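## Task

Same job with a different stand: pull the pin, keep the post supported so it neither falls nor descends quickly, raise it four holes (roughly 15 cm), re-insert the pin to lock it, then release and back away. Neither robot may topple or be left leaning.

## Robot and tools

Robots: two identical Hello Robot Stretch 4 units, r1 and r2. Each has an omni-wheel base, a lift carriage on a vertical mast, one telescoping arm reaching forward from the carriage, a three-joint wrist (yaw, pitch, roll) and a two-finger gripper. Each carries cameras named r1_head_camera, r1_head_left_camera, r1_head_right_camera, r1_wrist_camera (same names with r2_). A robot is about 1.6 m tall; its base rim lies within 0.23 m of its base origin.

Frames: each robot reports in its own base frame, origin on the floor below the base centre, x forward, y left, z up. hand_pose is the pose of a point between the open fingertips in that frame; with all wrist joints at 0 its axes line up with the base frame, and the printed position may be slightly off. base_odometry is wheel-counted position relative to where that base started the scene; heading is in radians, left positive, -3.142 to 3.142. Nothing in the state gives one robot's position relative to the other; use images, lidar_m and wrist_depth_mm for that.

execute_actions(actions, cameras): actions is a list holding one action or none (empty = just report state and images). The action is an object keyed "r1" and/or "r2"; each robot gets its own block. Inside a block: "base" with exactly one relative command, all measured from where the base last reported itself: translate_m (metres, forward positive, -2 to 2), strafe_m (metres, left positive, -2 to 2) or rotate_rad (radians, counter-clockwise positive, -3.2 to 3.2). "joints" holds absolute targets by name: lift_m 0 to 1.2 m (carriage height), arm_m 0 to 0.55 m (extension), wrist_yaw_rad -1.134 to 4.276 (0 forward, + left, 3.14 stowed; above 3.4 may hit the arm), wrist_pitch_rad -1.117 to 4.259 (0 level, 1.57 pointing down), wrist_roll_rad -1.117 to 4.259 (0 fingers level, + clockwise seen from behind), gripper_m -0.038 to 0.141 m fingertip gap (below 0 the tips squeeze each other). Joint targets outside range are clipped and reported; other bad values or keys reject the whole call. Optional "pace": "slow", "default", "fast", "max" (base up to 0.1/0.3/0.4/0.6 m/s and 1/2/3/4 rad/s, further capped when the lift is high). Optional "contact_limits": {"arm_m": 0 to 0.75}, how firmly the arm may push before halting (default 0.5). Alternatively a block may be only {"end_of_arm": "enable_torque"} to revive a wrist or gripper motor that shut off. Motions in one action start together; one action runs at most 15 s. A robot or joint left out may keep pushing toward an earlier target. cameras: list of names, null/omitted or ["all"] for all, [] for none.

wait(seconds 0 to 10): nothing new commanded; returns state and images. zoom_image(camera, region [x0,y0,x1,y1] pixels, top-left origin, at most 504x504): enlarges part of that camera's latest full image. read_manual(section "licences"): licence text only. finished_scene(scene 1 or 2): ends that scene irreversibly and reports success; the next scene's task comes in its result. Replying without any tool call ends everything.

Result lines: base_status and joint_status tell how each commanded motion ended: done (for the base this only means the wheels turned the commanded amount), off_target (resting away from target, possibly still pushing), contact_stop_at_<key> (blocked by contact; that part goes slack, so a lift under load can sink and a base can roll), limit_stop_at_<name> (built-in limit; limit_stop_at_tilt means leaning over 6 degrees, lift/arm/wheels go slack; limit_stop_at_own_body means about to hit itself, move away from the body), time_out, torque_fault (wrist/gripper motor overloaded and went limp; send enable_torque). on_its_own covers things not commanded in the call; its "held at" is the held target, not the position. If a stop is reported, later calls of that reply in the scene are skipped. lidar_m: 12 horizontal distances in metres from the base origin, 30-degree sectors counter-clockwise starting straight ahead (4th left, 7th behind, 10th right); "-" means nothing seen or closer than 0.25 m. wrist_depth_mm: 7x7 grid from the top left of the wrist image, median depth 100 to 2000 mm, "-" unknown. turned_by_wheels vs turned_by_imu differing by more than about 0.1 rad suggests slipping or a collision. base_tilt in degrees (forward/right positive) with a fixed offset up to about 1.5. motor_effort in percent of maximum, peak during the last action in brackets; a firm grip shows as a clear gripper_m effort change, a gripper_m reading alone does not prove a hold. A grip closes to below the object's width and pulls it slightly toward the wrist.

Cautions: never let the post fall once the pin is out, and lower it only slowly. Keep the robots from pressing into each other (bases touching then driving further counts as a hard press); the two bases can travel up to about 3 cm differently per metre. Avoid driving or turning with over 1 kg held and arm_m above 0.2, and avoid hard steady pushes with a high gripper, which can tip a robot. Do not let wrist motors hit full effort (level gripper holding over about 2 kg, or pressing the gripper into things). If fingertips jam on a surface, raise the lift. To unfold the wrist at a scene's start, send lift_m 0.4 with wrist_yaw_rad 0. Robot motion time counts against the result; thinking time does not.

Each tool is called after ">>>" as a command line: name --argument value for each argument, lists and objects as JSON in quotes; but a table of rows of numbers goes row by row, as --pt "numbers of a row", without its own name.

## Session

>>> execute_actions --actions '[]' --cameras '["r1_head_left_camera","r2_head_left_camera","r1_wrist_camera","r2_wrist_camera"]'

Scene clock: 0.00 s.
r1.base_odometry: x=+0.000 y=+0.000 heading=+0.000 (m, m, rad; r1's odometry frame)
r1.turned_by_wheels: +0.000 (rad since the last result)
r1.turned_by_imu: +0.000 (rad since the last result)
r1.base_tilt: forward=-0.2 right=+0.3 (deg)
r1.lidar_m: 1.05 1.19 1.17 1.38 2.40 7.21 4.10 3.56 1.77 1.03 0.89 0.87
r1.base_status: not commanded
r1.joint_positions: lift_m=+0.155 arm_m=+0.002 wrist_yaw_rad=+3.223 wrist_pitch_rad=+0.012 wrist_roll_rad=-0.018 gripper_m=+0.057
r1.joint_status: not commanded
r1.motor_effort: lift_m=+20 arm_m=+0 wrist_yaw_rad=+2 wrist_pitch_rad=-7 wrist_roll_rad=-1 gripper_m=-4 wheel_0=+0 wheel_1=+0 wheel_2=+0 (%)
r1.hand_pose: x=-0.1221 y=+0.0638 z=+0.3296 quat_wxyz=(-0.041, -0.006, -0.009, +0.999) (m; r1's base frame)
r1.wrist_depth_mm: - - 132 - - - - / - - 129 - - - - / - - 133 239 - - - / 145 138 139 - - - - / 192 1708 - - 1983 1921 1863 / 190 1025 946 1098 198 1060 1042 / 193 707 778 - 809 732 759
r2.base_odometry: x=+0.000 y=+0.000 heading=+0.000 (m, m, rad; r2's odometry frame)
r2.turned_by_wheels: +0.000 (rad since the last result)
r2.turned_by_imu: +0.000 (rad since the last result)
r2.base_tilt: forward=+0.4 right=-1.3 (deg)
r2.lidar_m: 1.18 0.82 0.77 0.80 1.11 1.33 1.40 1.82 4.54 4.48 3.56 3.38
r2.base_status: not commanded
r2.joint_positions: lift_m=+0.297 arm_m=+0.001 wrist_yaw_rad=+3.218 wrist_pitch_rad=-0.008 wrist_roll_rad=+0.009 gripper_m=+0.057
r2.joint_status: not commanded
r2.motor_effort: lift_m=+18 arm_m=-1 wrist_yaw_rad=-1 wrist_pitch_rad=-7 wrist_roll_rad=+0 gripper_m=-3 wheel_0=+0 wheel_1=+0 wheel_2=+0 (%)
r2.hand_pose: x=-0.1223 y=+0.0652 z=+0.4776 quat_wxyz=(-0.038, +0.004, +0.005, +0.999) (m; r2's base frame)
r2.wrist_depth_mm: - - 138 1756 1537 1366 1205 / - - 136 1756 1537 1308 1205 / - - 132 242 1537 1308 1205 / - 116 138 1661 1499 1308 1182 / 186 - - 1708 1499 1336 1160 / 200 1921 216 1661 213 1281 1160 / 198 1229 1229 153 1255 1205 1138
pictures: r1_head_left_camera, r1_wrist_camera, r2_head_left_camera, r2_wrist_camera
Images, in order (width x height): r1_head_left_camera 420x672, r1_wrist_camera 616x392, r2_head_left_camera 420x672, r2_wrist_camera 616x392.

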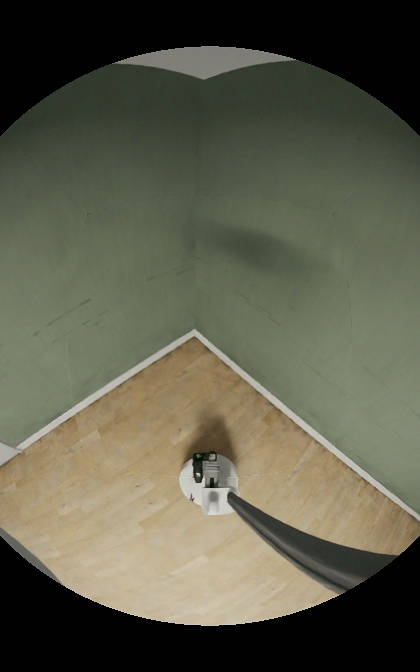

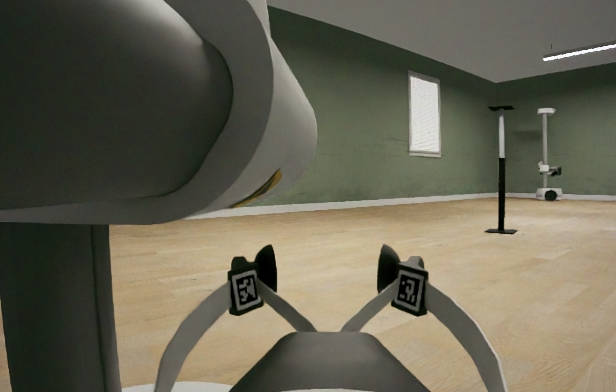

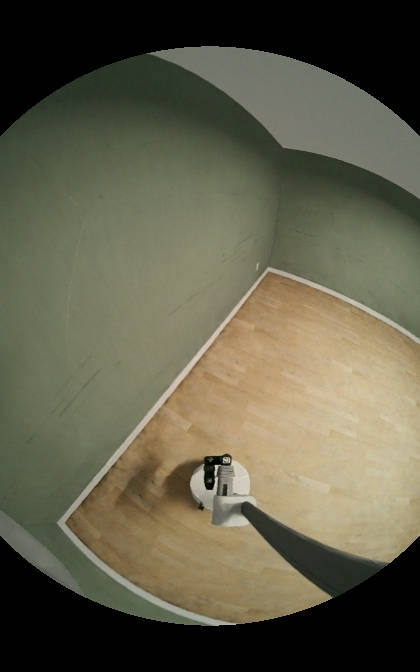

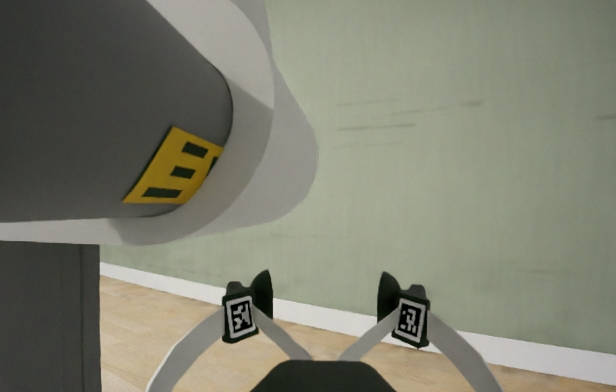

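>>> execute_actions --actions '[{"r1":{"base":{"rotate_rad":2.7},"pace":"fast"},"r2":{"base":{"rotate_rad":-1.86},"pace":"fast"}}]' --cameras '[]'

>>> execute_actions --actions '[{"r1":{"base":{"translate_m":1.6},"joints":{"lift_m":0.4,"wrist_yaw_rad":0,"gripper_m":0.09},"pace":"max"},"r2":{"base":{"translate_m":2},"joints":{"lift_m":0.4,"wrist_yaw_rad":0,"gripper_m":0.12},"pace":"max"}}]' --cameras '["r1_head_camera","r2_head_camera","r1_wrist_camera","r2_wrist_camera"]'

>>> zoom_image --camera "r1_head_camera" --region '[120,230,320,430]'

Scene clock: 13.57 s.
r1.base_odometry: x=+0.000 y=+0.000 heading=+2.700 (m, m, rad; r1's odometry frame)
r1.turned_by_wheels: +2.700 (rad since the last result)
r1.turned_by_imu: +2.761 (rad since the last result)
r1.base_tilt: forward=-0.2 right=+0.2 (deg)
r1.lidar_m: 2.84 3.91 3.56 1.52 0.98 0.88 0.89 1.10 1.17 1.18 1.46 2.93
r1.base_status: done
r1.joint_positions: lift_m=+0.155 arm_m=+0.002 wrist_yaw_rad=+3.222 wrist_pitch_rad=+0.012 wrist_roll_rad=-0.018 gripper_m=+0.057
r1.joint_status: not commanded
r1.motor_effort: lift_m=+20(20) arm_m=+0(0) wrist_yaw_rad=+2(2) wrist_pitch_rad=-7(7) wrist_roll_rad=-1(1) gripper_m=+0(4) wheel_0=+0(7) wheel_1=+0(7) wheel_2=+1(8) (%)
r1.hand_pose: x=-0.1221 y=+0.0638 z=+0.3296 quat_wxyz=(-0.040, -0.006, -0.009, +0.999) (m; r1's base frame)
r1.wrist_depth_mm: - - 132 1060 946 854 778 / - - 129 1025 976 854 788 / - - 133 239 976 866 798 / 145 139 139 1078 976 878 788 / 192 1397 1255 1078 960 866 809 / 191 1025 960 1060 199 866 798 / 193 707 768 - 809 732 759
r2.base_odometry: x=+0.000 y=+0.000 heading=-1.860 (m, m, rad; r2's odometry frame)
r2.turned_by_wheels: -1.860 (rad since the last result)
r2.turned_by_imu: -1.830 (rad since the last result)
r2.base_tilt: forward=+0.6 right=-1.2 (deg)
r2.lidar_m: 7.20 4.11 3.42 1.85 0.98 0.79 0.80 0.90 1.34 1.32 1.49 2.42
r2.base_status: done
r2.joint_positions: lift_m=+0.297 arm_m=+0.001 wrist_yaw_rad=+3.218 wrist_pitch_rad=-0.008 wrist_roll_rad=+0.009 gripper_m=+0.057
r2.joint_status: not commanded
r2.motor_effort: lift_m=+18(18) arm_m=-1(1) wrist_yaw_rad=+1(2) wrist_pitch_rad=-8(7) wrist_roll_rad=-1(1) gripper_m=-3(4) wheel_0=+1(9) wheel_1=+0(11) wheel_2=+0(9) (%)
r2.hand_pose: x=-0.1223 y=+0.0652 z=+0.4776 quat_wxyz=(-0.038, +0.004, +0.005, +0.999) (m; r2's base frame)
r2.wrist_depth_mm: - - 138 976 904 820 778 / - - 136 946 891 831 778 / - - 132 240 891 831 778 / - 116 137 917 891 831 788 / 186 1078 1025 960 891 820 778 / 199 1118 216 931 212 820 778 / 198 1098 991 153 866 798 768
pictures: none
No camera images: the call's "cameras" was empty. Leave "cameras" out to get every camera's image.

Scene clock: 18.63 s.
r1.base_odometry: x=-1.447 y=+0.684 heading=+2.700 (m, m, rad; r1's odometry frame)
r1.turned_by_wheels: +0.000 (rad since the last result)
r1.turned_by_imu: -0.005 (rad since the last result)
r1.base_tilt: forward=-0.4 right=+0.2 (deg)
r1.lidar_m: 1.20 3.33 2.98 3.01 2.62 2.38 2.40 1.93 1.71 1.69 2.16 4.29
r1.base_status: done
r1.joint_positions: lift_m=+0.400 arm_m=+0.002 wrist_yaw_rad=+0.000 wrist_pitch_rad=+0.012 wrist_roll_rad=-0.018 gripper_m=+0.090
r1.joint_status: all done
r1.motor_effort: lift_m=+20(26) arm_m=+0(0) wrist_yaw_rad=+1(4) wrist_pitch_rad=-6(8) wrist_roll_rad=-1(1) gripper_m=-3(9) wheel_0=+0(7) wheel_1=+0(8) wheel_2=+0(14) (%)
r1.hand_pose: x=+0.4610 y=-0.0874 z=+0.5746 quat_wxyz=(+1.000, -0.009, +0.006, +0.000) (m; r1's base frame)
r1.wrist_depth_mm: - - - - - - - / - - - - - - - / - - - - - - - / - - - - - - - / - - - - - - - / 1661 1756 202 1661 1537 1537 1618 / 1255 1205 1308 - 1281 1182 1229
r2.base_odometry: x=-0.570 y=-1.917 heading=-1.860 (m, m, rad; r2's odometry frame)
r2.turned_by_wheels: +0.000 (rad since the last result)
r2.turned_by_imu: -0.003 (rad since the last result)
r2.base_tilt: forward=+0.5 right=-1.2 (deg)
r2.lidar_m: 2.43 3.67 3.02 3.02 3.37 2.77 2.75 2.08 1.69 1.67 1.89 3.11
r2.base_status: done
r2.joint_positions: lift_m=+0.400 arm_m=+0.001 wrist_yaw_rad=+0.000 wrist_pitch_rad=-0.008 wrist_roll_rad=+0.009 gripper_m=+0.120
r2.joint_status: all done
r2.motor_effort: lift_m=+21(24) arm_m=-1(1) wrist_yaw_rad=+1(11) wrist_pitch_rad=-7(8) wrist_roll_rad=+0(0) gripper_m=-2(4) wheel_0=+0(9) wheel_1=+1(10) wheel_2=+3(17) (%)
r2.hand_pose: x=+0.4605 y=-0.0874 z=+0.5802 quat_wxyz=(+1.000, +0.004, -0.004, +0.000) (m; r2's base frame)
r2.wrist_depth_mm: - - - - - - - / - - - - - - - / - - - - - - - / - - - - - - - / - - - - - - - / - - 209 - - 217 - / 1499 1430 1499 153 1499 1499 1499
pictures: r1_head_camera, r1_wrist_camera, r2_head_camera, r2_wrist_camera
Images, in order (width x height): r1_head_camera 420x560, r1_wrist_camera 616x392, r2_head_camera 420x560, r2_wrist_camera 616x392.

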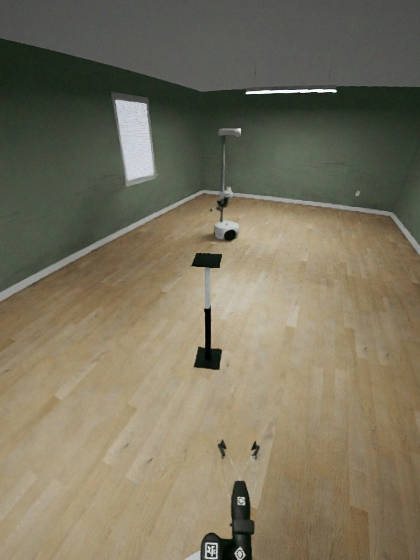

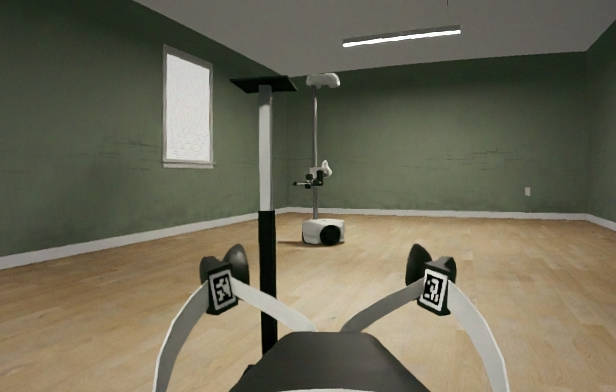

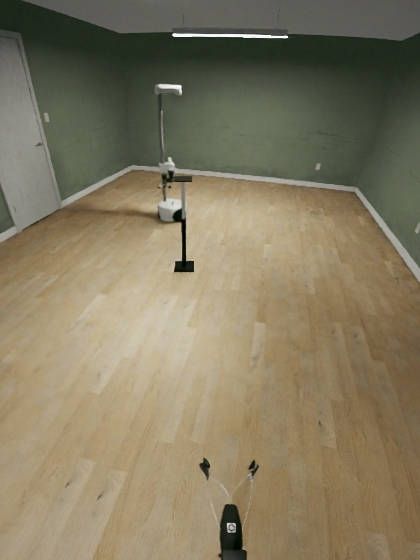

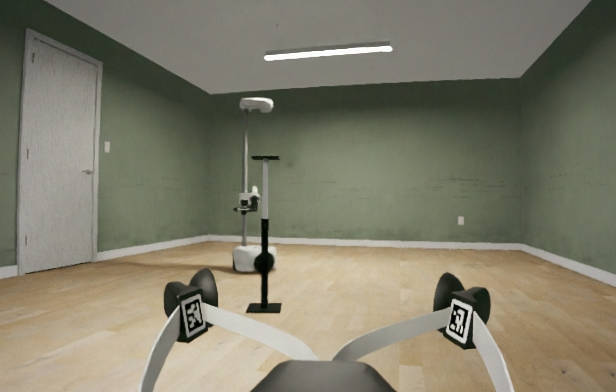

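Region (120, 230, 320, 430) of r1_head_camera's 420x560 image, scaled by 2.520, with more detail than that image has.

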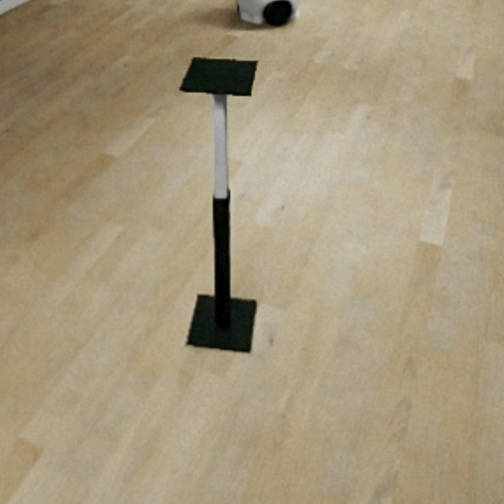

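>>> execute_actions --actions '[{"r1":{"base":{"strafe_m":0.31},"joints":{"lift_m":0.58}},"r2":{"base":{"translate_m":1.55},"joints":{"lift_m":0.33},"pace":"max"}}]' --cameras '[]'

>>> execute_actions --actions '[{"r1":{"base":{"rotate_rad":-0.12}},"r2":{"base":{"strafe_m":0.33},"pace":"fast"}}]' --cameras '[]'

>>> execute_actions --actions '[{"r1":{"base":{"translate_m":0.5},"joints":{"arm_m":0.1},"pace":"fast"},"r2":{"joints":{"arm_m":0.25,"gripper_m":0.08}}}]' --cameras '["r1_head_camera","r2_head_camera","r1_wrist_camera","r2_wrist_camera"]'

>>> zoom_image --camera "r2_wrist_camera" --region '[200,150,440,350]'

Scene clock: 40.00 s.
r1.base_odometry: x=-1.579 y=+0.403 heading=+2.700 (m, m, rad; r1's odometry frame)
r1.turned_by_wheels: +0.000 (rad since the last result)
r1.turned_by_imu: +0.000 (rad since the last result)
r1.base_tilt: forward=-0.4 right=+0.3 (deg)
r1.lidar_m: 1.23 2.98 2.70 2.73 2.51 2.27 2.31 2.27 2.02 2.00 2.54 4.95
r1.base_status: done
r1.joint_positions: lift_m=+0.580 arm_m=+0.002 wrist_yaw_rad=+0.000 wrist_pitch_rad=+0.012 wrist_roll_rad=-0.018 gripper_m=+0.090
r1.joint_status: all done
r1.motor_effort: lift_m=+22(23) arm_m=+0(0) wrist_yaw_rad=+1(1) wrist_pitch_rad=-6(7) wrist_roll_rad=-1(1) gripper_m=-3(1) wheel_0=+0(7) wheel_1=-1(8) wheel_2=+0(2) (%)
r1.hand_pose: x=+0.4610 y=-0.0874 z=+0.7545 quat_wxyz=(+1.000, -0.009, +0.006, +0.000) (m; r1's base frame)
r1.wrist_depth_mm: - - - - - - - / - - - - - - - / - - - - - - - / - - - - - - - / - - - - - - - / - - 202 1921 1921 - - / 1618 1537 1708 - 1661 1537 1537
r2.base_odometry: x=-1.011 y=-3.403 heading=-1.859 (m, m, rad; r2's odometry frame)
r2.turned_by_wheels: +0.000 (rad since the last result)
r2.turned_by_imu: -0.002 (rad since the last result)
r2.base_tilt: forward=+0.3 right=-0.9 (deg)
r2.lidar_m: 0.94 0.91 2.74 2.72 3.07 4.30 - 2.39 2.01 1.99 2.24 3.57
r2.base_status: done
r2.joint_positions: lift_m=+0.330 arm_m=+0.001 wrist_yaw_rad=+0.000 wrist_pitch_rad=-0.008 wrist_roll_rad=+0.009 gripper_m=+0.120
r2.joint_status: all done
r2.motor_effort: lift_m=+15(17) arm_m=-1(1) wrist_yaw_rad=+0(1) wrist_pitch_rad=-7(8) wrist_roll_rad=+0(1) gripper_m=+0(2) wheel_0=+1(9) wheel_1=+2(8) wheel_2=+3(12) (%)
r2.hand_pose: x=+0.4605 y=-0.0874 z=+0.5107 quat_wxyz=(+1.000, +0.004, -0.004, +0.000) (m; r2's base frame)
r2.wrist_depth_mm: - 723 - - - - - / - - - - - - - / - - - - - - - / - - - - - - - / - - - - - - - / 1983 1661 209 1983 - 216 - / 1336 1205 1366 153 1336 1308 1336
pictures: none
No camera images: the call's "cameras" was empty. Leave "cameras" out to get every camera's image.

Scene clock: 41.97 s.
r1.base_odometry: x=-1.579 y=+0.403 heading=+2.580 (m, m, rad; r1's odometry frame)
r1.turned_by_wheels: -0.120 (rad since the last result)
r1.turned_by_imu: -0.123 (rad since the last result)
r1.base_tilt: forward=-0.3 right=+0.3 (deg)
r1.lidar_m: 1.23 3.20 2.71 2.69 2.65 2.27 2.27 2.39 2.04 2.00 2.32 3.94
r1.base_status: done
r1.joint_positions: lift_m=+0.580 arm_m=+0.002 wrist_yaw_rad=+0.000 wrist_pitch_rad=+0.012 wrist_roll_rad=-0.018 gripper_m=+0.090
r1.joint_status: not commanded
r1.motor_effort: lift_m=+22(22) arm_m=+0(0) wrist_yaw_rad=+1(1) wrist_pitch_rad=-7(6) wrist_roll_rad=-1(1) gripper_m=+0(3) wheel_0=+0(4) wheel_1=+0(5) wheel_2=-2(6) (%)
r1.hand_pose: x=+0.4609 y=-0.0874 z=+0.7545 quat_wxyz=(+1.000, -0.009, +0.006, +0.000) (m; r1's base frame)
r1.wrist_depth_mm: - - - - - - - / - - - - - - - / - - - - - - - / - - - - - - - / - - - - - - - / - - 202 1808 1863 - - / 1576 1537 1661 - 1661 1499 1618
r2.base_odometry: x=-0.694 y=-3.497 heading=-1.859 (m, m, rad; r2's odometry frame)
r2.turned_by_wheels: +0.000 (rad since the last result)
r2.turned_by_imu: +0.000 (rad since the last result)
r2.base_tilt: forward=+0.4 right=-1.2 (deg)
r2.lidar_m: 0.85 2.89 2.40 2.39 2.70 4.25 - 2.83 2.34 2.31 2.59 4.16
r2.base_status: done
r2.joint_positions: lift_m=+0.330 arm_m=+0.001 wrist_yaw_rad=+0.000 wrist_pitch_rad=-0.008 wrist_roll_rad=+0.009 gripper_m=+0.120
r2.joint_status: not commanded
r2.motor_effort: lift_m=+15(15) arm_m=+0(1) wrist_yaw_rad=-1(2) wrist_pitch_rad=-7(7) wrist_roll_rad=-1(0) gripper_m=+0(2) wheel_0=+2(13) wheel_1=-1(12) wheel_2=+0(3) (%)
r2.hand_pose: x=+0.4605 y=-0.0874 z=+0.5107 quat_wxyz=(+1.000, +0.004, -0.004, +0.000) (m; r2's base frame)
r2.wrist_depth_mm: - - - 768 - - - / - - - - - - - / - - - - - - - / - - - - - - - / - - - - - - - / 1921 1921 209 1983 - 216 - / 1308 1281 1336 153 1336 1308 1336
pictures: none
No camera images: the call's "cameras" was empty. Leave "cameras" out to get every camera's image.

Scene clock: 44.57 s.
r1.base_odometry: x=-2.002 y=+0.670 heading=+2.580 (m, m, rad; r1's odometry frame)
r1.turned_by_wheels: +0.000 (rad since the last result)
r1.turned_by_imu: -0.002 (rad since the last result)
r1.base_tilt: forward=-0.2 right=+0.4 (deg)
r1.lidar_m: 0.73 3.04 2.58 2.58 2.96 2.78 2.77 2.55 2.11 2.12 2.47 4.18
r1.base_status: done
r1.joint_positions: lift_m=+0.580 arm_m=+0.099 wrist_yaw_rad=+0.000 wrist_pitch_rad=+0.012 wrist_roll_rad=-0.018 gripper_m=+0.090
r1.joint_status: all done
r1.motor_effort: lift_m=+22(22) arm_m=+8(8) wrist_yaw_rad=+1(3) wrist_pitch_rad=-4(6) wrist_roll_rad=-1(1) gripper_m=-2(1) wheel_0=-1(5) wheel_1=-1(5) wheel_2=+1(13) (%)
r1.hand_pose: x=+0.5579 y=-0.0874 z=+0.7545 quat_wxyz=(+1.000, -0.009, +0.006, +0.000) (m; r1's base frame)
r1.wrist_depth_mm: - - - - - - - / - - - - - - - / - - - - - - - / - - - - - - - / - - - - - - - / - - 202 732 1863 - - / 1576 1576 1661 - 1537 1499 1576
r2.base_odometry: x=-0.694 y=-3.497 heading=-1.859 (m, m, rad; r2's odometry frame)
r2.turned_by_wheels: +0.000 (rad since the last result)
r2.turned_by_imu: +0.000 (rad since the last result)
r2.base_tilt: forward=+0.5 right=-1.2 (deg)
r2.lidar_m: 0.85 2.93 2.42 2.39 2.71 4.23 - 2.82 2.33 2.31 2.57 4.16
r2.base_status: not commanded
r2.joint_positions: lift_m=+0.330 arm_m=+0.249 wrist_yaw_rad=+0.000 wrist_pitch_rad=-0.008 wrist_roll_rad=+0.009 gripper_m=+0.080
r2.joint_status: all done
r2.motor_effort: lift_m=+15(15) arm_m=+6(9) wrist_yaw_rad=+0(0) wrist_pitch_rad=-7(7) wrist_roll_rad=+0(0) gripper_m=-3(1) wheel_0=+2(2) wheel_1=-1(1) wheel_2=+0(0) (%)
r2.hand_pose: x=+0.7084 y=-0.0874 z=+0.5107 quat_wxyz=(+1.000, +0.004, -0.004, +0.000) (m; r2's base frame)
r2.wrist_depth_mm: - - - - - - - / - - - - - - - / - - - 1025 - - - / - - - - - - - / - - - - - - - / 1983 1983 203 1138 222 - 1983 / 1281 1281 1308 149 1255 1255 1336
pictures: r1_head_camera, r1_wrist_camera, r2_head_camera, r2_wrist_camera
Images, in order (width x height): r1_head_camera 420x560, r1_wrist_camera 616x392, r2_head_camera 420x560, r2_wrist_camera 616x392.

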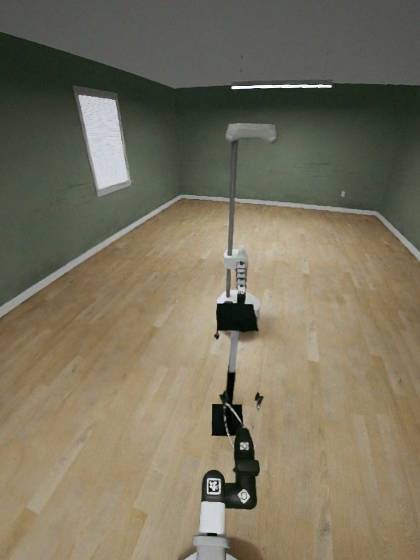

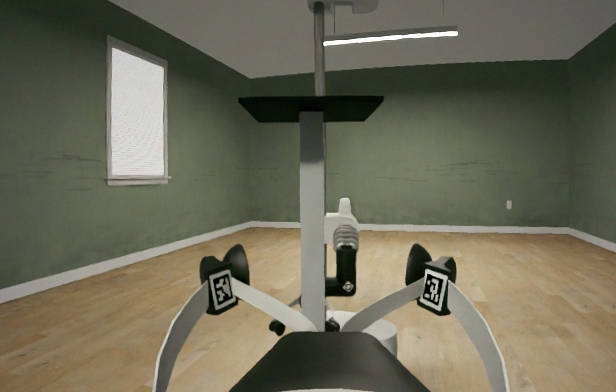

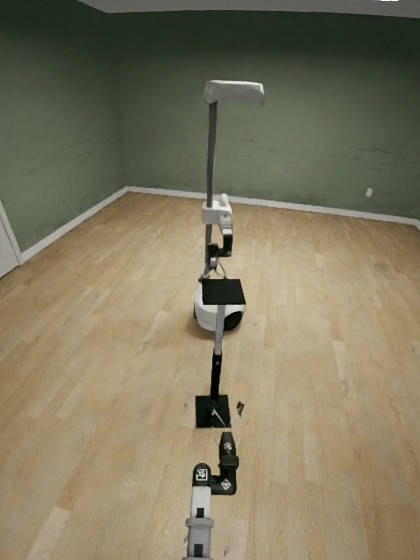

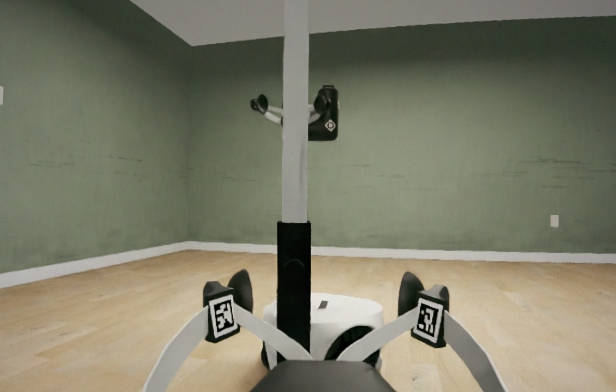

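Region (200, 150, 440, 350) of r2_wrist_camera's 616x392 image, scaled by 2.100.

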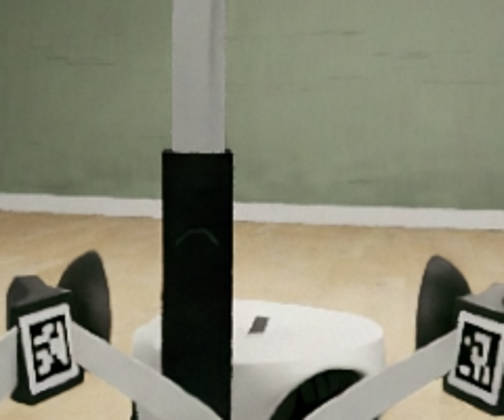

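>>> execute_actions --actions '[{"r1":{"base":{"strafe_m":0.014},"joints":{"arm_m":0.31}},"r2":{"base":{"strafe_m":0.034},"joints":{"arm_m":0.42,"lift_m":0.318}}}]' --cameras '["r1_wrist_camera","r2_wrist_camera"]'

>>> zoom_image --camera "r2_wrist_camera" --region '[200,150,440,350]'

Scene clock: 52.17 s.
r1.base_odometry: x=-2.010 y=+0.658 heading=+2.580 (m, m, rad; r1's odometry frame)
r1.turned_by_wheels: +0.000 (rad since the last result)
r1.turned_by_imu: +0.000 (rad since the last result)
r1.base_tilt: forward=-0.2 right=+0.1 (deg)
r1.lidar_m: 0.71 3.01 2.56 2.56 2.94 2.77 2.75 2.57 2.12 2.14 2.49 4.19
r1.base_status: done
r1.joint_positions: lift_m=+0.580 arm_m=+0.309 wrist_yaw_rad=+0.000 wrist_pitch_rad=+0.012 wrist_roll_rad=-0.018 gripper_m=+0.090
r1.joint_status: all done
r1.motor_effort: lift_m=+22(22) arm_m=+9(10) wrist_yaw_rad=+1(3) wrist_pitch_rad=-7(6) wrist_roll_rad=-1(1) gripper_m=-5(1) wheel_0=+0(6) wheel_1=-1(6) wheel_2=+0(1) (%)
r1.hand_pose: x=+0.7679 y=-0.0874 z=+0.7545 quat_wxyz=(+1.000, -0.009, +0.006, +0.000) (m; r1's base frame)
r1.wrist_depth_mm: - - 218 212 211 - - / - - - 267 - - - / - - - - - - - / - - - - - - - / - - - 1255 1229 - - / - - 202 271 627 1983 - / 1618 1576 1661 - 1205 1537 1576
r2.base_odometry: x=-0.662 y=-3.507 heading=-1.859 (m, m, rad; r2's odometry frame)
r2.turned_by_wheels: +0.000 (rad since the last result)
r2.turned_by_imu: +0.001 (rad since the last result)
r2.base_tilt: forward=+0.5 right=-1.1 (deg)
r2.lidar_m: 0.86 2.85 2.37 2.36 2.64 4.25 - 2.87 2.36 2.33 2.62 4.23
r2.base_status: done
r2.joint_positions: lift_m=+0.318 arm_m=+0.419 wrist_yaw_rad=+0.000 wrist_pitch_rad=-0.008 wrist_roll_rad=+0.009 gripper_m=+0.080
r2.joint_status: all done
r2.motor_effort: lift_m=+14(15) arm_m=+6(6) wrist_yaw_rad=+0(0) wrist_pitch_rad=-8(7) wrist_roll_rad=+0(0) gripper_m=-2(3) wheel_0=-1(10) wheel_1=+3(10) wheel_2=+0(2) (%)
r2.hand_pose: x=+0.8784 y=-0.0874 z=+0.4988 quat_wxyz=(+1.000, +0.004, -0.004, +0.000) (m; r2's base frame)
r2.wrist_depth_mm: - - - 415 - - - / - - - 634 - - - / - - - - - - - / - - - - - - - / - - - 279 - - - / 1921 1983 203 278 222 - 1983 / 1281 1255 1281 149 991 1205 1336
pictures: r1_wrist_camera, r2_wrist_camera
Images, in order (width x height): r1_wrist_camera 616x392, r2_wrist_camera 616x392.

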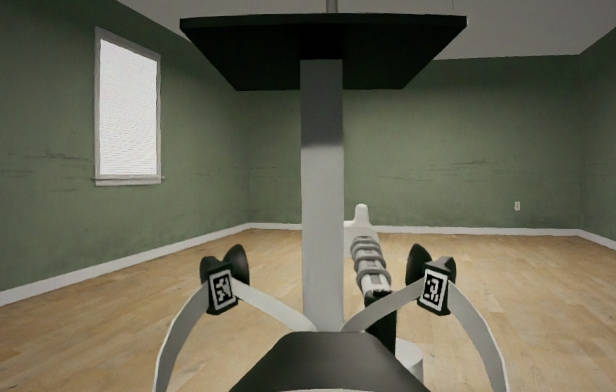

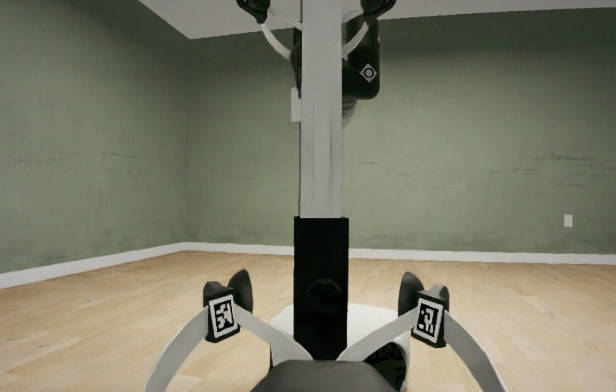

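Region (200, 150, 440, 350) of r2_wrist_camera's 616x392 image, scaled by 2.100.

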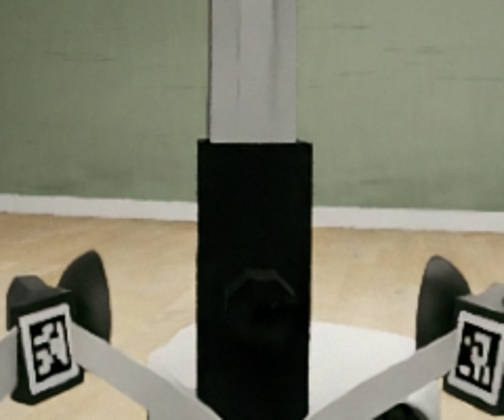

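>>> execute_actions --actions '[{"r1":{"base":{"translate_m":0.05}},"r2":{"joints":{"arm_m":0.445,"gripper_m":0.06}}}]' --cameras '[]'

>>> execute_actions --actions '[{"r1":{"joints":{"gripper_m":-0.035}}}]' --cameras '[]'

>>> execute_actions --actions '[{"r1":{"joints":{"lift_m":0.59,"arm_m":0.315},"pace":"slow"}}]' --cameras '["r1_wrist_camera","r2_wrist_camera"]'

Scene clock: 63.40 s.
r1.base_odometry: x=-2.052 y=+0.684 heading=+2.580 (m, m, rad; r1's odometry frame)
r1.turned_by_wheels: +0.000 (rad since the last result)
r1.turned_by_imu: -0.001 (rad since the last result)
r1.base_tilt: forward=-0.2 right=+0.2 (deg)
r1.lidar_m: 0.68 3.02 2.56 2.55 2.92 2.79 2.79 2.55 2.15 2.16 2.51 4.23
r1.base_status: done
r1.joint_positions: lift_m=+0.580 arm_m=+0.309 wrist_yaw_rad=+0.000 wrist_pitch_rad=+0.012 wrist_roll_rad=-0.018 gripper_m=+0.090
r1.joint_status: not commanded
r1.motor_effort: lift_m=+22(22) arm_m=+8(9) wrist_yaw_rad=+1(1) wrist_pitch_rad=-6(6) wrist_roll_rad=-1(1) gripper_m=-2(7) wheel_0=-1(5) wheel_1=+0(6) wheel_2=+1(12) (%)
r1.hand_pose: x=+0.7679 y=-0.0874 z=+0.7545 quat_wxyz=(+1.000, -0.009, +0.006, +0.000) (m; r1's base frame)
r1.wrist_depth_mm: - - 210 208 211 - - / - - - 214 - - - / - - - 216 - - - / - - - 217 - - - / - - - 220 1205 - - / - - 202 220 549 1983 - / 1618 1537 1661 - 1182 1537 1618
r2.base_odometry: x=-0.662 y=-3.507 heading=-1.859 (m, m, rad; r2's odometry frame)
r2.turned_by_wheels: +0.000 (rad since the last result)
r2.turned_by_imu: +0.001 (rad since the last result)
r2.base_tilt: forward=+0.6 right=-1.1 (deg)
r2.lidar_m: 0.83 2.85 2.39 2.37 2.66 4.24 - 2.86 2.37 2.36 2.64 4.20
r2.base_status: not commanded
r2.joint_positions: lift_m=+0.318 arm_m=+0.444 wrist_yaw_rad=+0.000 wrist_pitch_rad=-0.008 wrist_roll_rad=+0.009 gripper_m=+0.060
r2.joint_status: all done
r2.motor_effort: lift_m=+14(14) arm_m=+6(6) wrist_yaw_rad=+2(1) wrist_pitch_rad=-7(7) wrist_roll_rad=-1(1) gripper_m=-5(0) wheel_0=-2(1) wheel_1=+3(3) wheel_2=+0(0) (%)
r2.hand_pose: x=+0.9034 y=-0.0874 z=+0.4988 quat_wxyz=(+1.000, +0.004, -0.004, +0.000) (m; r2's base frame)
r2.wrist_depth_mm: - - - 418 - - - / - - - 549 - - - / - - - - - - - / - - - - - - - / - - - 253 - - - / 1921 1983 213 253 211 1983 - / 1281 1281 1229 151 891 1182 1336
pictures: none
No camera images: the call's "cameras" was empty. Leave "cameras" out to get every camera's image.

Scene clock: 65.33 s.
r1.base_odometry: x=-2.052 y=+0.685 heading=+2.580 (m, m, rad; r1's odometry frame)
r1.turned_by_wheels: +0.001 (rad since the last result)
r1.turned_by_imu: +0.000 (rad since the last result)
r1.base_tilt: forward=-0.2 right=+0.4 (deg)
r1.lidar_m: 0.66 3.03 2.56 2.55 2.92 2.79 2.78 2.58 2.15 2.16 2.48 4.23
r1.base_status: not commanded
r1.joint_positions: lift_m=+0.580 arm_m=+0.310 wrist_yaw_rad=+0.010 wrist_pitch_rad=+0.013 wrist_roll_rad=-0.018 gripper_m=-0.034
r1.joint_status: all done
r1.on_its_own: wrist_yaw_rad is at rest, and its effort (-28) is outside its rest range (-13 to +13)
r1.motor_effort: lift_m=+22(22) arm_m=-1(8) wrist_yaw_rad=-28(28) wrist_pitch_rad=-8(9) wrist_roll_rad=-1(1) gripper_m=-36(36) wheel_0=-3(3) wheel_1=-1(1) wheel_2=+11(11) (%)
r1.hand_pose: x=+0.7705 y=-0.0845 z=+0.7542 quat_wxyz=(+1.000, -0.009, +0.007, +0.005) (m; r1's base frame)
r1.wrist_depth_mm: - - 208 205 211 - - / - - - 209 - - - / - - - 211 - - - / - - - 212 - - - / - - - 213 1229 - - / - - 180 216 195 1921 - / 1618 1464 1661 - 820 1499 1499
r2.base_odometry: x=-0.662 y=-3.507 heading=-1.859 (m, m, rad; r2's odometry frame)
r2.turned_by_wheels: +0.000 (rad since the last result)
r2.turned_by_imu: +0.000 (rad since the last result)
r2.base_tilt: forward=+0.4 right=-1.2 (deg)
r2.lidar_m: 0.85 2.86 2.38 2.35 2.64 4.23 - 2.88 2.37 2.34 2.62 4.22
r2.base_status: not commanded
r2.joint_positions: lift_m=+0.318 arm_m=+0.444 wrist_yaw_rad=+0.000 wrist_pitch_rad=-0.008 wrist_roll_rad=+0.009 gripper_m=+0.060
r2.joint_status: not commanded
r2.motor_effort: lift_m=+14(14) arm_m=+6(6) wrist_yaw_rad=-1(2) wrist_pitch_rad=-6(7) wrist_roll_rad=+0(1) gripper_m=-4(6) wheel_0=-2(1) wheel_1=+3(3) wheel_2=+0(0) (%)
r2.hand_pose: x=+0.9034 y=-0.0874 z=+0.4988 quat_wxyz=(+1.000, +0.004, -0.004, +0.000) (m; r2's base frame)
r2.wrist_depth_mm: - - - 424 - - - / - - - 554 - - - / - - - - - - - / - - - - - - - / - - - 255 - - - / 1921 1983 214 253 211 1983 1983 / 1281 1281 1205 151 891 1229 1336
pictures: none
No camera images: the call's "cameras" was empty. Leave "cameras" out to get every camera's image.

Scene clock: 66.07 s.
r1.base_odometry: x=-2.052 y=+0.684 heading=+2.580 (m, m, rad; r1's odometry frame)
r1.turned_by_wheels: +0.000 (rad since the last result)
r1.turned_by_imu: +0.000 (rad since the last result)
r1.base_tilt: forward=-0.3 right=+0.4 (deg)
r1.lidar_m: 0.68 3.02 2.56 2.55 2.93 2.82 2.80 2.58 2.14 2.16 2.50 4.23
r1.base_status: not commanded
r1.joint_positions: lift_m=+0.589 arm_m=+0.314 wrist_yaw_rad=+0.005 wrist_pitch_rad=+0.022 wrist_roll_rad=-0.018 gripper_m=-0.034
r1.joint_status: all done
r1.on_its_own: wrist_pitch_rad is at rest, and its effort (-33) is outside its rest range (-23 to +23)
r1.motor_effort: lift_m=+27(27) arm_m=+6(5) wrist_yaw_rad=-12(28) wrist_pitch_rad=-33(34) wrist_roll_rad=-1(1) gripper_m=-30(35) wheel_0=-2(3) wheel_1=-2(2) wheel_2=+6(11) (%)
r1.hand_pose: x=+0.7737 y=-0.0860 z=+0.7614 quat_wxyz=(+1.000, -0.009, +0.011, +0.003) (m; r1's base frame)
r1.wrist_depth_mm: - - 207 203 210 - - / - - - 206 - - - / - - - 208 - - - / - - - 211 - - - / - - - 212 - - - / - - 181 214 195 1863 - / 1576 1464 1618 - 1182 1499 1499
r2.base_odometry: x=-0.662 y=-3.507 heading=-1.859 (m, m, rad; r2's odometry frame)
r2.turned_by_wheels: +0.000 (rad since the last result)
r2.turned_by_imu: +0.000 (rad since the last result)
r2.base_tilt: forward=+0.5 right=-1.2 (deg)
r2.lidar_m: 0.86 2.84 2.39 2.36 2.66 4.25 - 2.87 2.35 2.35 2.63 4.22
r2.base_status: not commanded
r2.joint_positions: lift_m=+0.318 arm_m=+0.444 wrist_yaw_rad=+0.000 wrist_pitch_rad=-0.008 wrist_roll_rad=+0.009 gripper_m=+0.060
r2.joint_status: not commanded
r2.motor_effort: lift_m=+14(14) arm_m=+6(6) wrist_yaw_rad=+2(1) wrist_pitch_rad=-6(8) wrist_roll_rad=-1(1) gripper_m=-4(4) wheel_0=-2(1) wheel_1=+3(3) wheel_2=+0(0) (%)
r2.hand_pose: x=+0.9034 y=-0.0874 z=+0.4988 quat_wxyz=(+1.000, +0.004, -0.004, +0.000) (m; r2's base frame)
r2.wrist_depth_mm: - - - 424 - - - / - - - 554 - - - / - - - - - - - / - - - - - - - / - - - 254 - - - / 1921 - 214 253 211 - 1983 / 1281 1281 1205 151 904 1205 1308
pictures: r1_wrist_camera, r2_wrist_camera
Images, in order (width x height): r1_wrist_camera 616x392, r2_wrist_camera 616x392.

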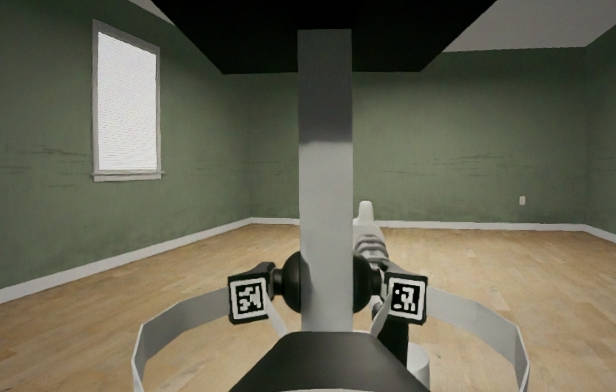

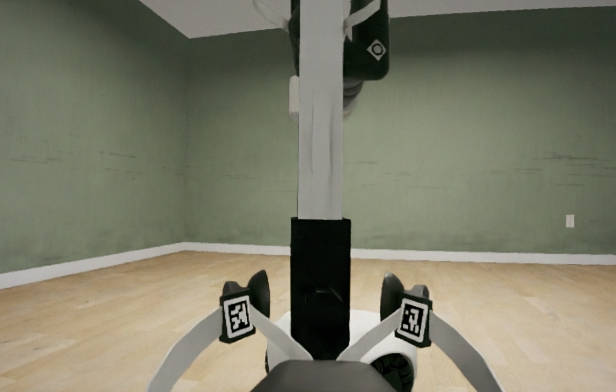

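>>> execute_actions --actions '[{"r2":{"joints":{"gripper_m":-0.038}}}]' --cameras '[]'

>>> execute_actions --actions '[{"r1":{"joints":{"lift_m":0.599},"pace":"slow"}}]' --cameras '["r2_wrist_camera"]'

Scene clock: 74.23 s.
r1.base_odometry: x=-2.052 y=+0.684 heading=+2.580 (m, m, rad; r1's odometry frame)
r1.turned_by_wheels: +0.000 (rad since the last result)
r1.turned_by_imu: +0.000 (rad since the last result)
r1.base_tilt: forward=-0.1 right=+0.3 (deg)
r1.lidar_m: 0.67 3.01 2.55 2.55 2.95 2.78 2.82 2.57 2.16 2.16 2.48 4.24
r1.base_status: not commanded
r1.joint_positions: lift_m=+0.589 arm_m=+0.314 wrist_yaw_rad=+0.005 wrist_pitch_rad=+0.022 wrist_roll_rad=-0.018 gripper_m=-0.034
r1.joint_status: not commanded
r1.on_its_own: wrist_pitch_rad is at rest, and its effort (-34) is outside its rest range (-23 to +23)
r1.motor_effort: lift_m=+27(27) arm_m=+6(5) wrist_yaw_rad=-13(12) wrist_pitch_rad=-34(33) wrist_roll_rad=-1(1) gripper_m=-28(30) wheel_0=-2(2) wheel_1=-1(2) wheel_2=+6(6) (%)
r1.hand_pose: x=+0.7737 y=-0.0860 z=+0.7614 quat_wxyz=(+1.000, -0.009, +0.011, +0.003) (m; r1's base frame)
r1.wrist_depth_mm: - - 206 202 210 - - / - - - 206 - - - / - - - 208 - - - / - - - 211 - - - / - - - 213 - - - / - - 181 213 194 1808 - / 1537 1499 1618 - 1160 1464 1499
r2.base_odometry: x=-0.662 y=-3.507 heading=-1.859 (m, m, rad; r2's odometry frame)
r2.turned_by_wheels: +0.000 (rad since the last result)
r2.turned_by_imu: +0.001 (rad since the last result)
r2.base_tilt: forward=+0.6 right=-1.2 (deg)
r2.lidar_m: 0.83 2.84 2.37 2.35 2.65 4.22 - 2.86 2.36 2.36 2.60 4.21
r2.base_status: not commanded
r2.joint_positions: lift_m=+0.318 arm_m=+0.445 wrist_yaw_rad=+0.006 wrist_pitch_rad=-0.008 wrist_roll_rad=+0.009 gripper_m=-0.037
r2.joint_status: all done
r2.on_its_own: wrist_yaw_rad is at rest, and its effort (-19) is outside its rest range (-13 to +13)
r2.motor_effort: lift_m=+13(14) arm_m=-1(6) wrist_yaw_rad=-19(18) wrist_pitch_rad=-7(8) wrist_roll_rad=+0(0) gripper_m=-39(38) wheel_0=-1(2) wheel_1=+2(3) wheel_2=+3(3) (%)
r2.hand_pose: x=+0.9050 y=-0.0856 z=+0.4988 quat_wxyz=(+1.000, +0.004, -0.004, +0.003) (m; r2's base frame)
r2.wrist_depth_mm: - - - 264 - - - / - - - 264 - - - / - - - 263 - - - / - - - 286 - - - / - - - 252 - - - / 1863 1983 1983 210 195 - - / 1281 1182 1229 226 878 151 1308
pictures: none
No camera images: the call's "cameras" was empty. Leave "cameras" out to get every camera's image.

Scene clock: 74.93 s.
r1.base_odometry: x=-2.052 y=+0.684 heading=+2.580 (m, m, rad; r1's odometry frame)
r1.turned_by_wheels: +0.000 (rad since the last result)
r1.turned_by_imu: +0.000 (rad since the last result)
r1.base_tilt: forward=-0.2 right=+0.4 (deg)
r1.lidar_m: 0.66 3.00 2.56 2.54 2.95 2.82 2.81 2.59 2.14 2.16 2.51 4.23
r1.base_status: not commanded
r1.joint_positions: lift_m=+0.598 arm_m=+0.314 wrist_yaw_rad=+0.005 wrist_pitch_rad=+0.022 wrist_roll_rad=-0.018 gripper_m=-0.034
r1.joint_status: all done
r1.on_its_own: wrist_pitch_rad is at rest, and its effort (-33) is outside its rest range (-23 to +23)
r1.motor_effort: lift_m=+26(27) arm_m=+6(6) wrist_yaw_rad=-12(13) wrist_pitch_rad=-33(33) wrist_roll_rad=-1(1) gripper_m=-30(29) wheel_0=-2(2) wheel_1=-2(1) wheel_2=+6(6) (%)
r1.hand_pose: x=+0.7738 y=-0.0860 z=+0.7704 quat_wxyz=(+1.000, -0.009, +0.011, +0.002) (m; r1's base frame)
r1.wrist_depth_mm: - - 207 203 210 - - / - - - 207 - - - / - - - 208 - - - / - - - 210 - - - / - - - 212 - - - / - - 181 213 194 1808 - / 1576 1499 1661 - 1182 1499 1537
r2.base_odometry: x=-0.662 y=-3.507 heading=-1.859 (m, m, rad; r2's odometry frame)
r2.turned_by_wheels: +0.000 (rad since the last result)
r2.turned_by_imu: +0.000 (rad since the last result)
r2.base_tilt: forward=+0.7 right=-1.4 (deg)
r2.lidar_m: 0.86 2.86 2.38 2.36 2.66 4.24 - 2.86 2.34 2.34 2.60 4.22
r2.base_status: not commanded
r2.joint_positions: lift_m=+0.318 arm_m=+0.445 wrist_yaw_rad=+0.006 wrist_pitch_rad=-0.008 wrist_roll_rad=+0.009 gripper_m=-0.037
r2.joint_status: not commanded
r2.on_its_own: wrist_yaw_rad is at rest, and its effort (-16) is outside its rest range (-13 to +13)
r2.motor_effort: lift_m=+14(14) arm_m=-1(1) wrist_yaw_rad=-16(19) wrist_pitch_rad=-7(8) wrist_roll_rad=+0(1) gripper_m=-38(39) wheel_0=-2(2) wheel_1=+3(2) wheel_2=+3(3) (%)
r2.hand_pose: x=+0.9050 y=-0.0856 z=+0.4988 quat_wxyz=(+1.000, +0.004, -0.004, +0.003) (m; r2's base frame)
r2.wrist_depth_mm: - - - 264 - - - / - - - 263 - - - / - - - 262 - - - / - - - 286 - - - / - - - 253 - - - / 1921 1983 1983 211 195 - 1921 / 1281 1182 1182 227 891 151 1336
pictures: r2_wrist_camera
Images, in order (width x height): r2_wrist_camera 616x392.

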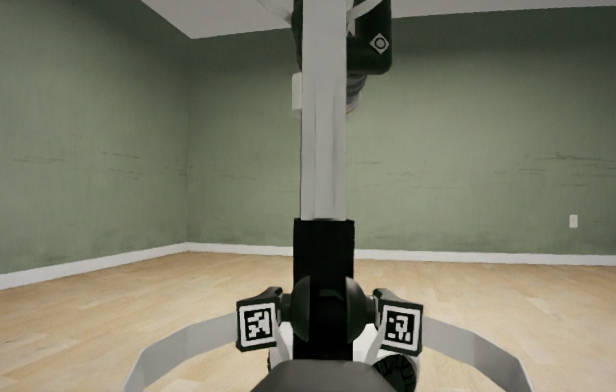

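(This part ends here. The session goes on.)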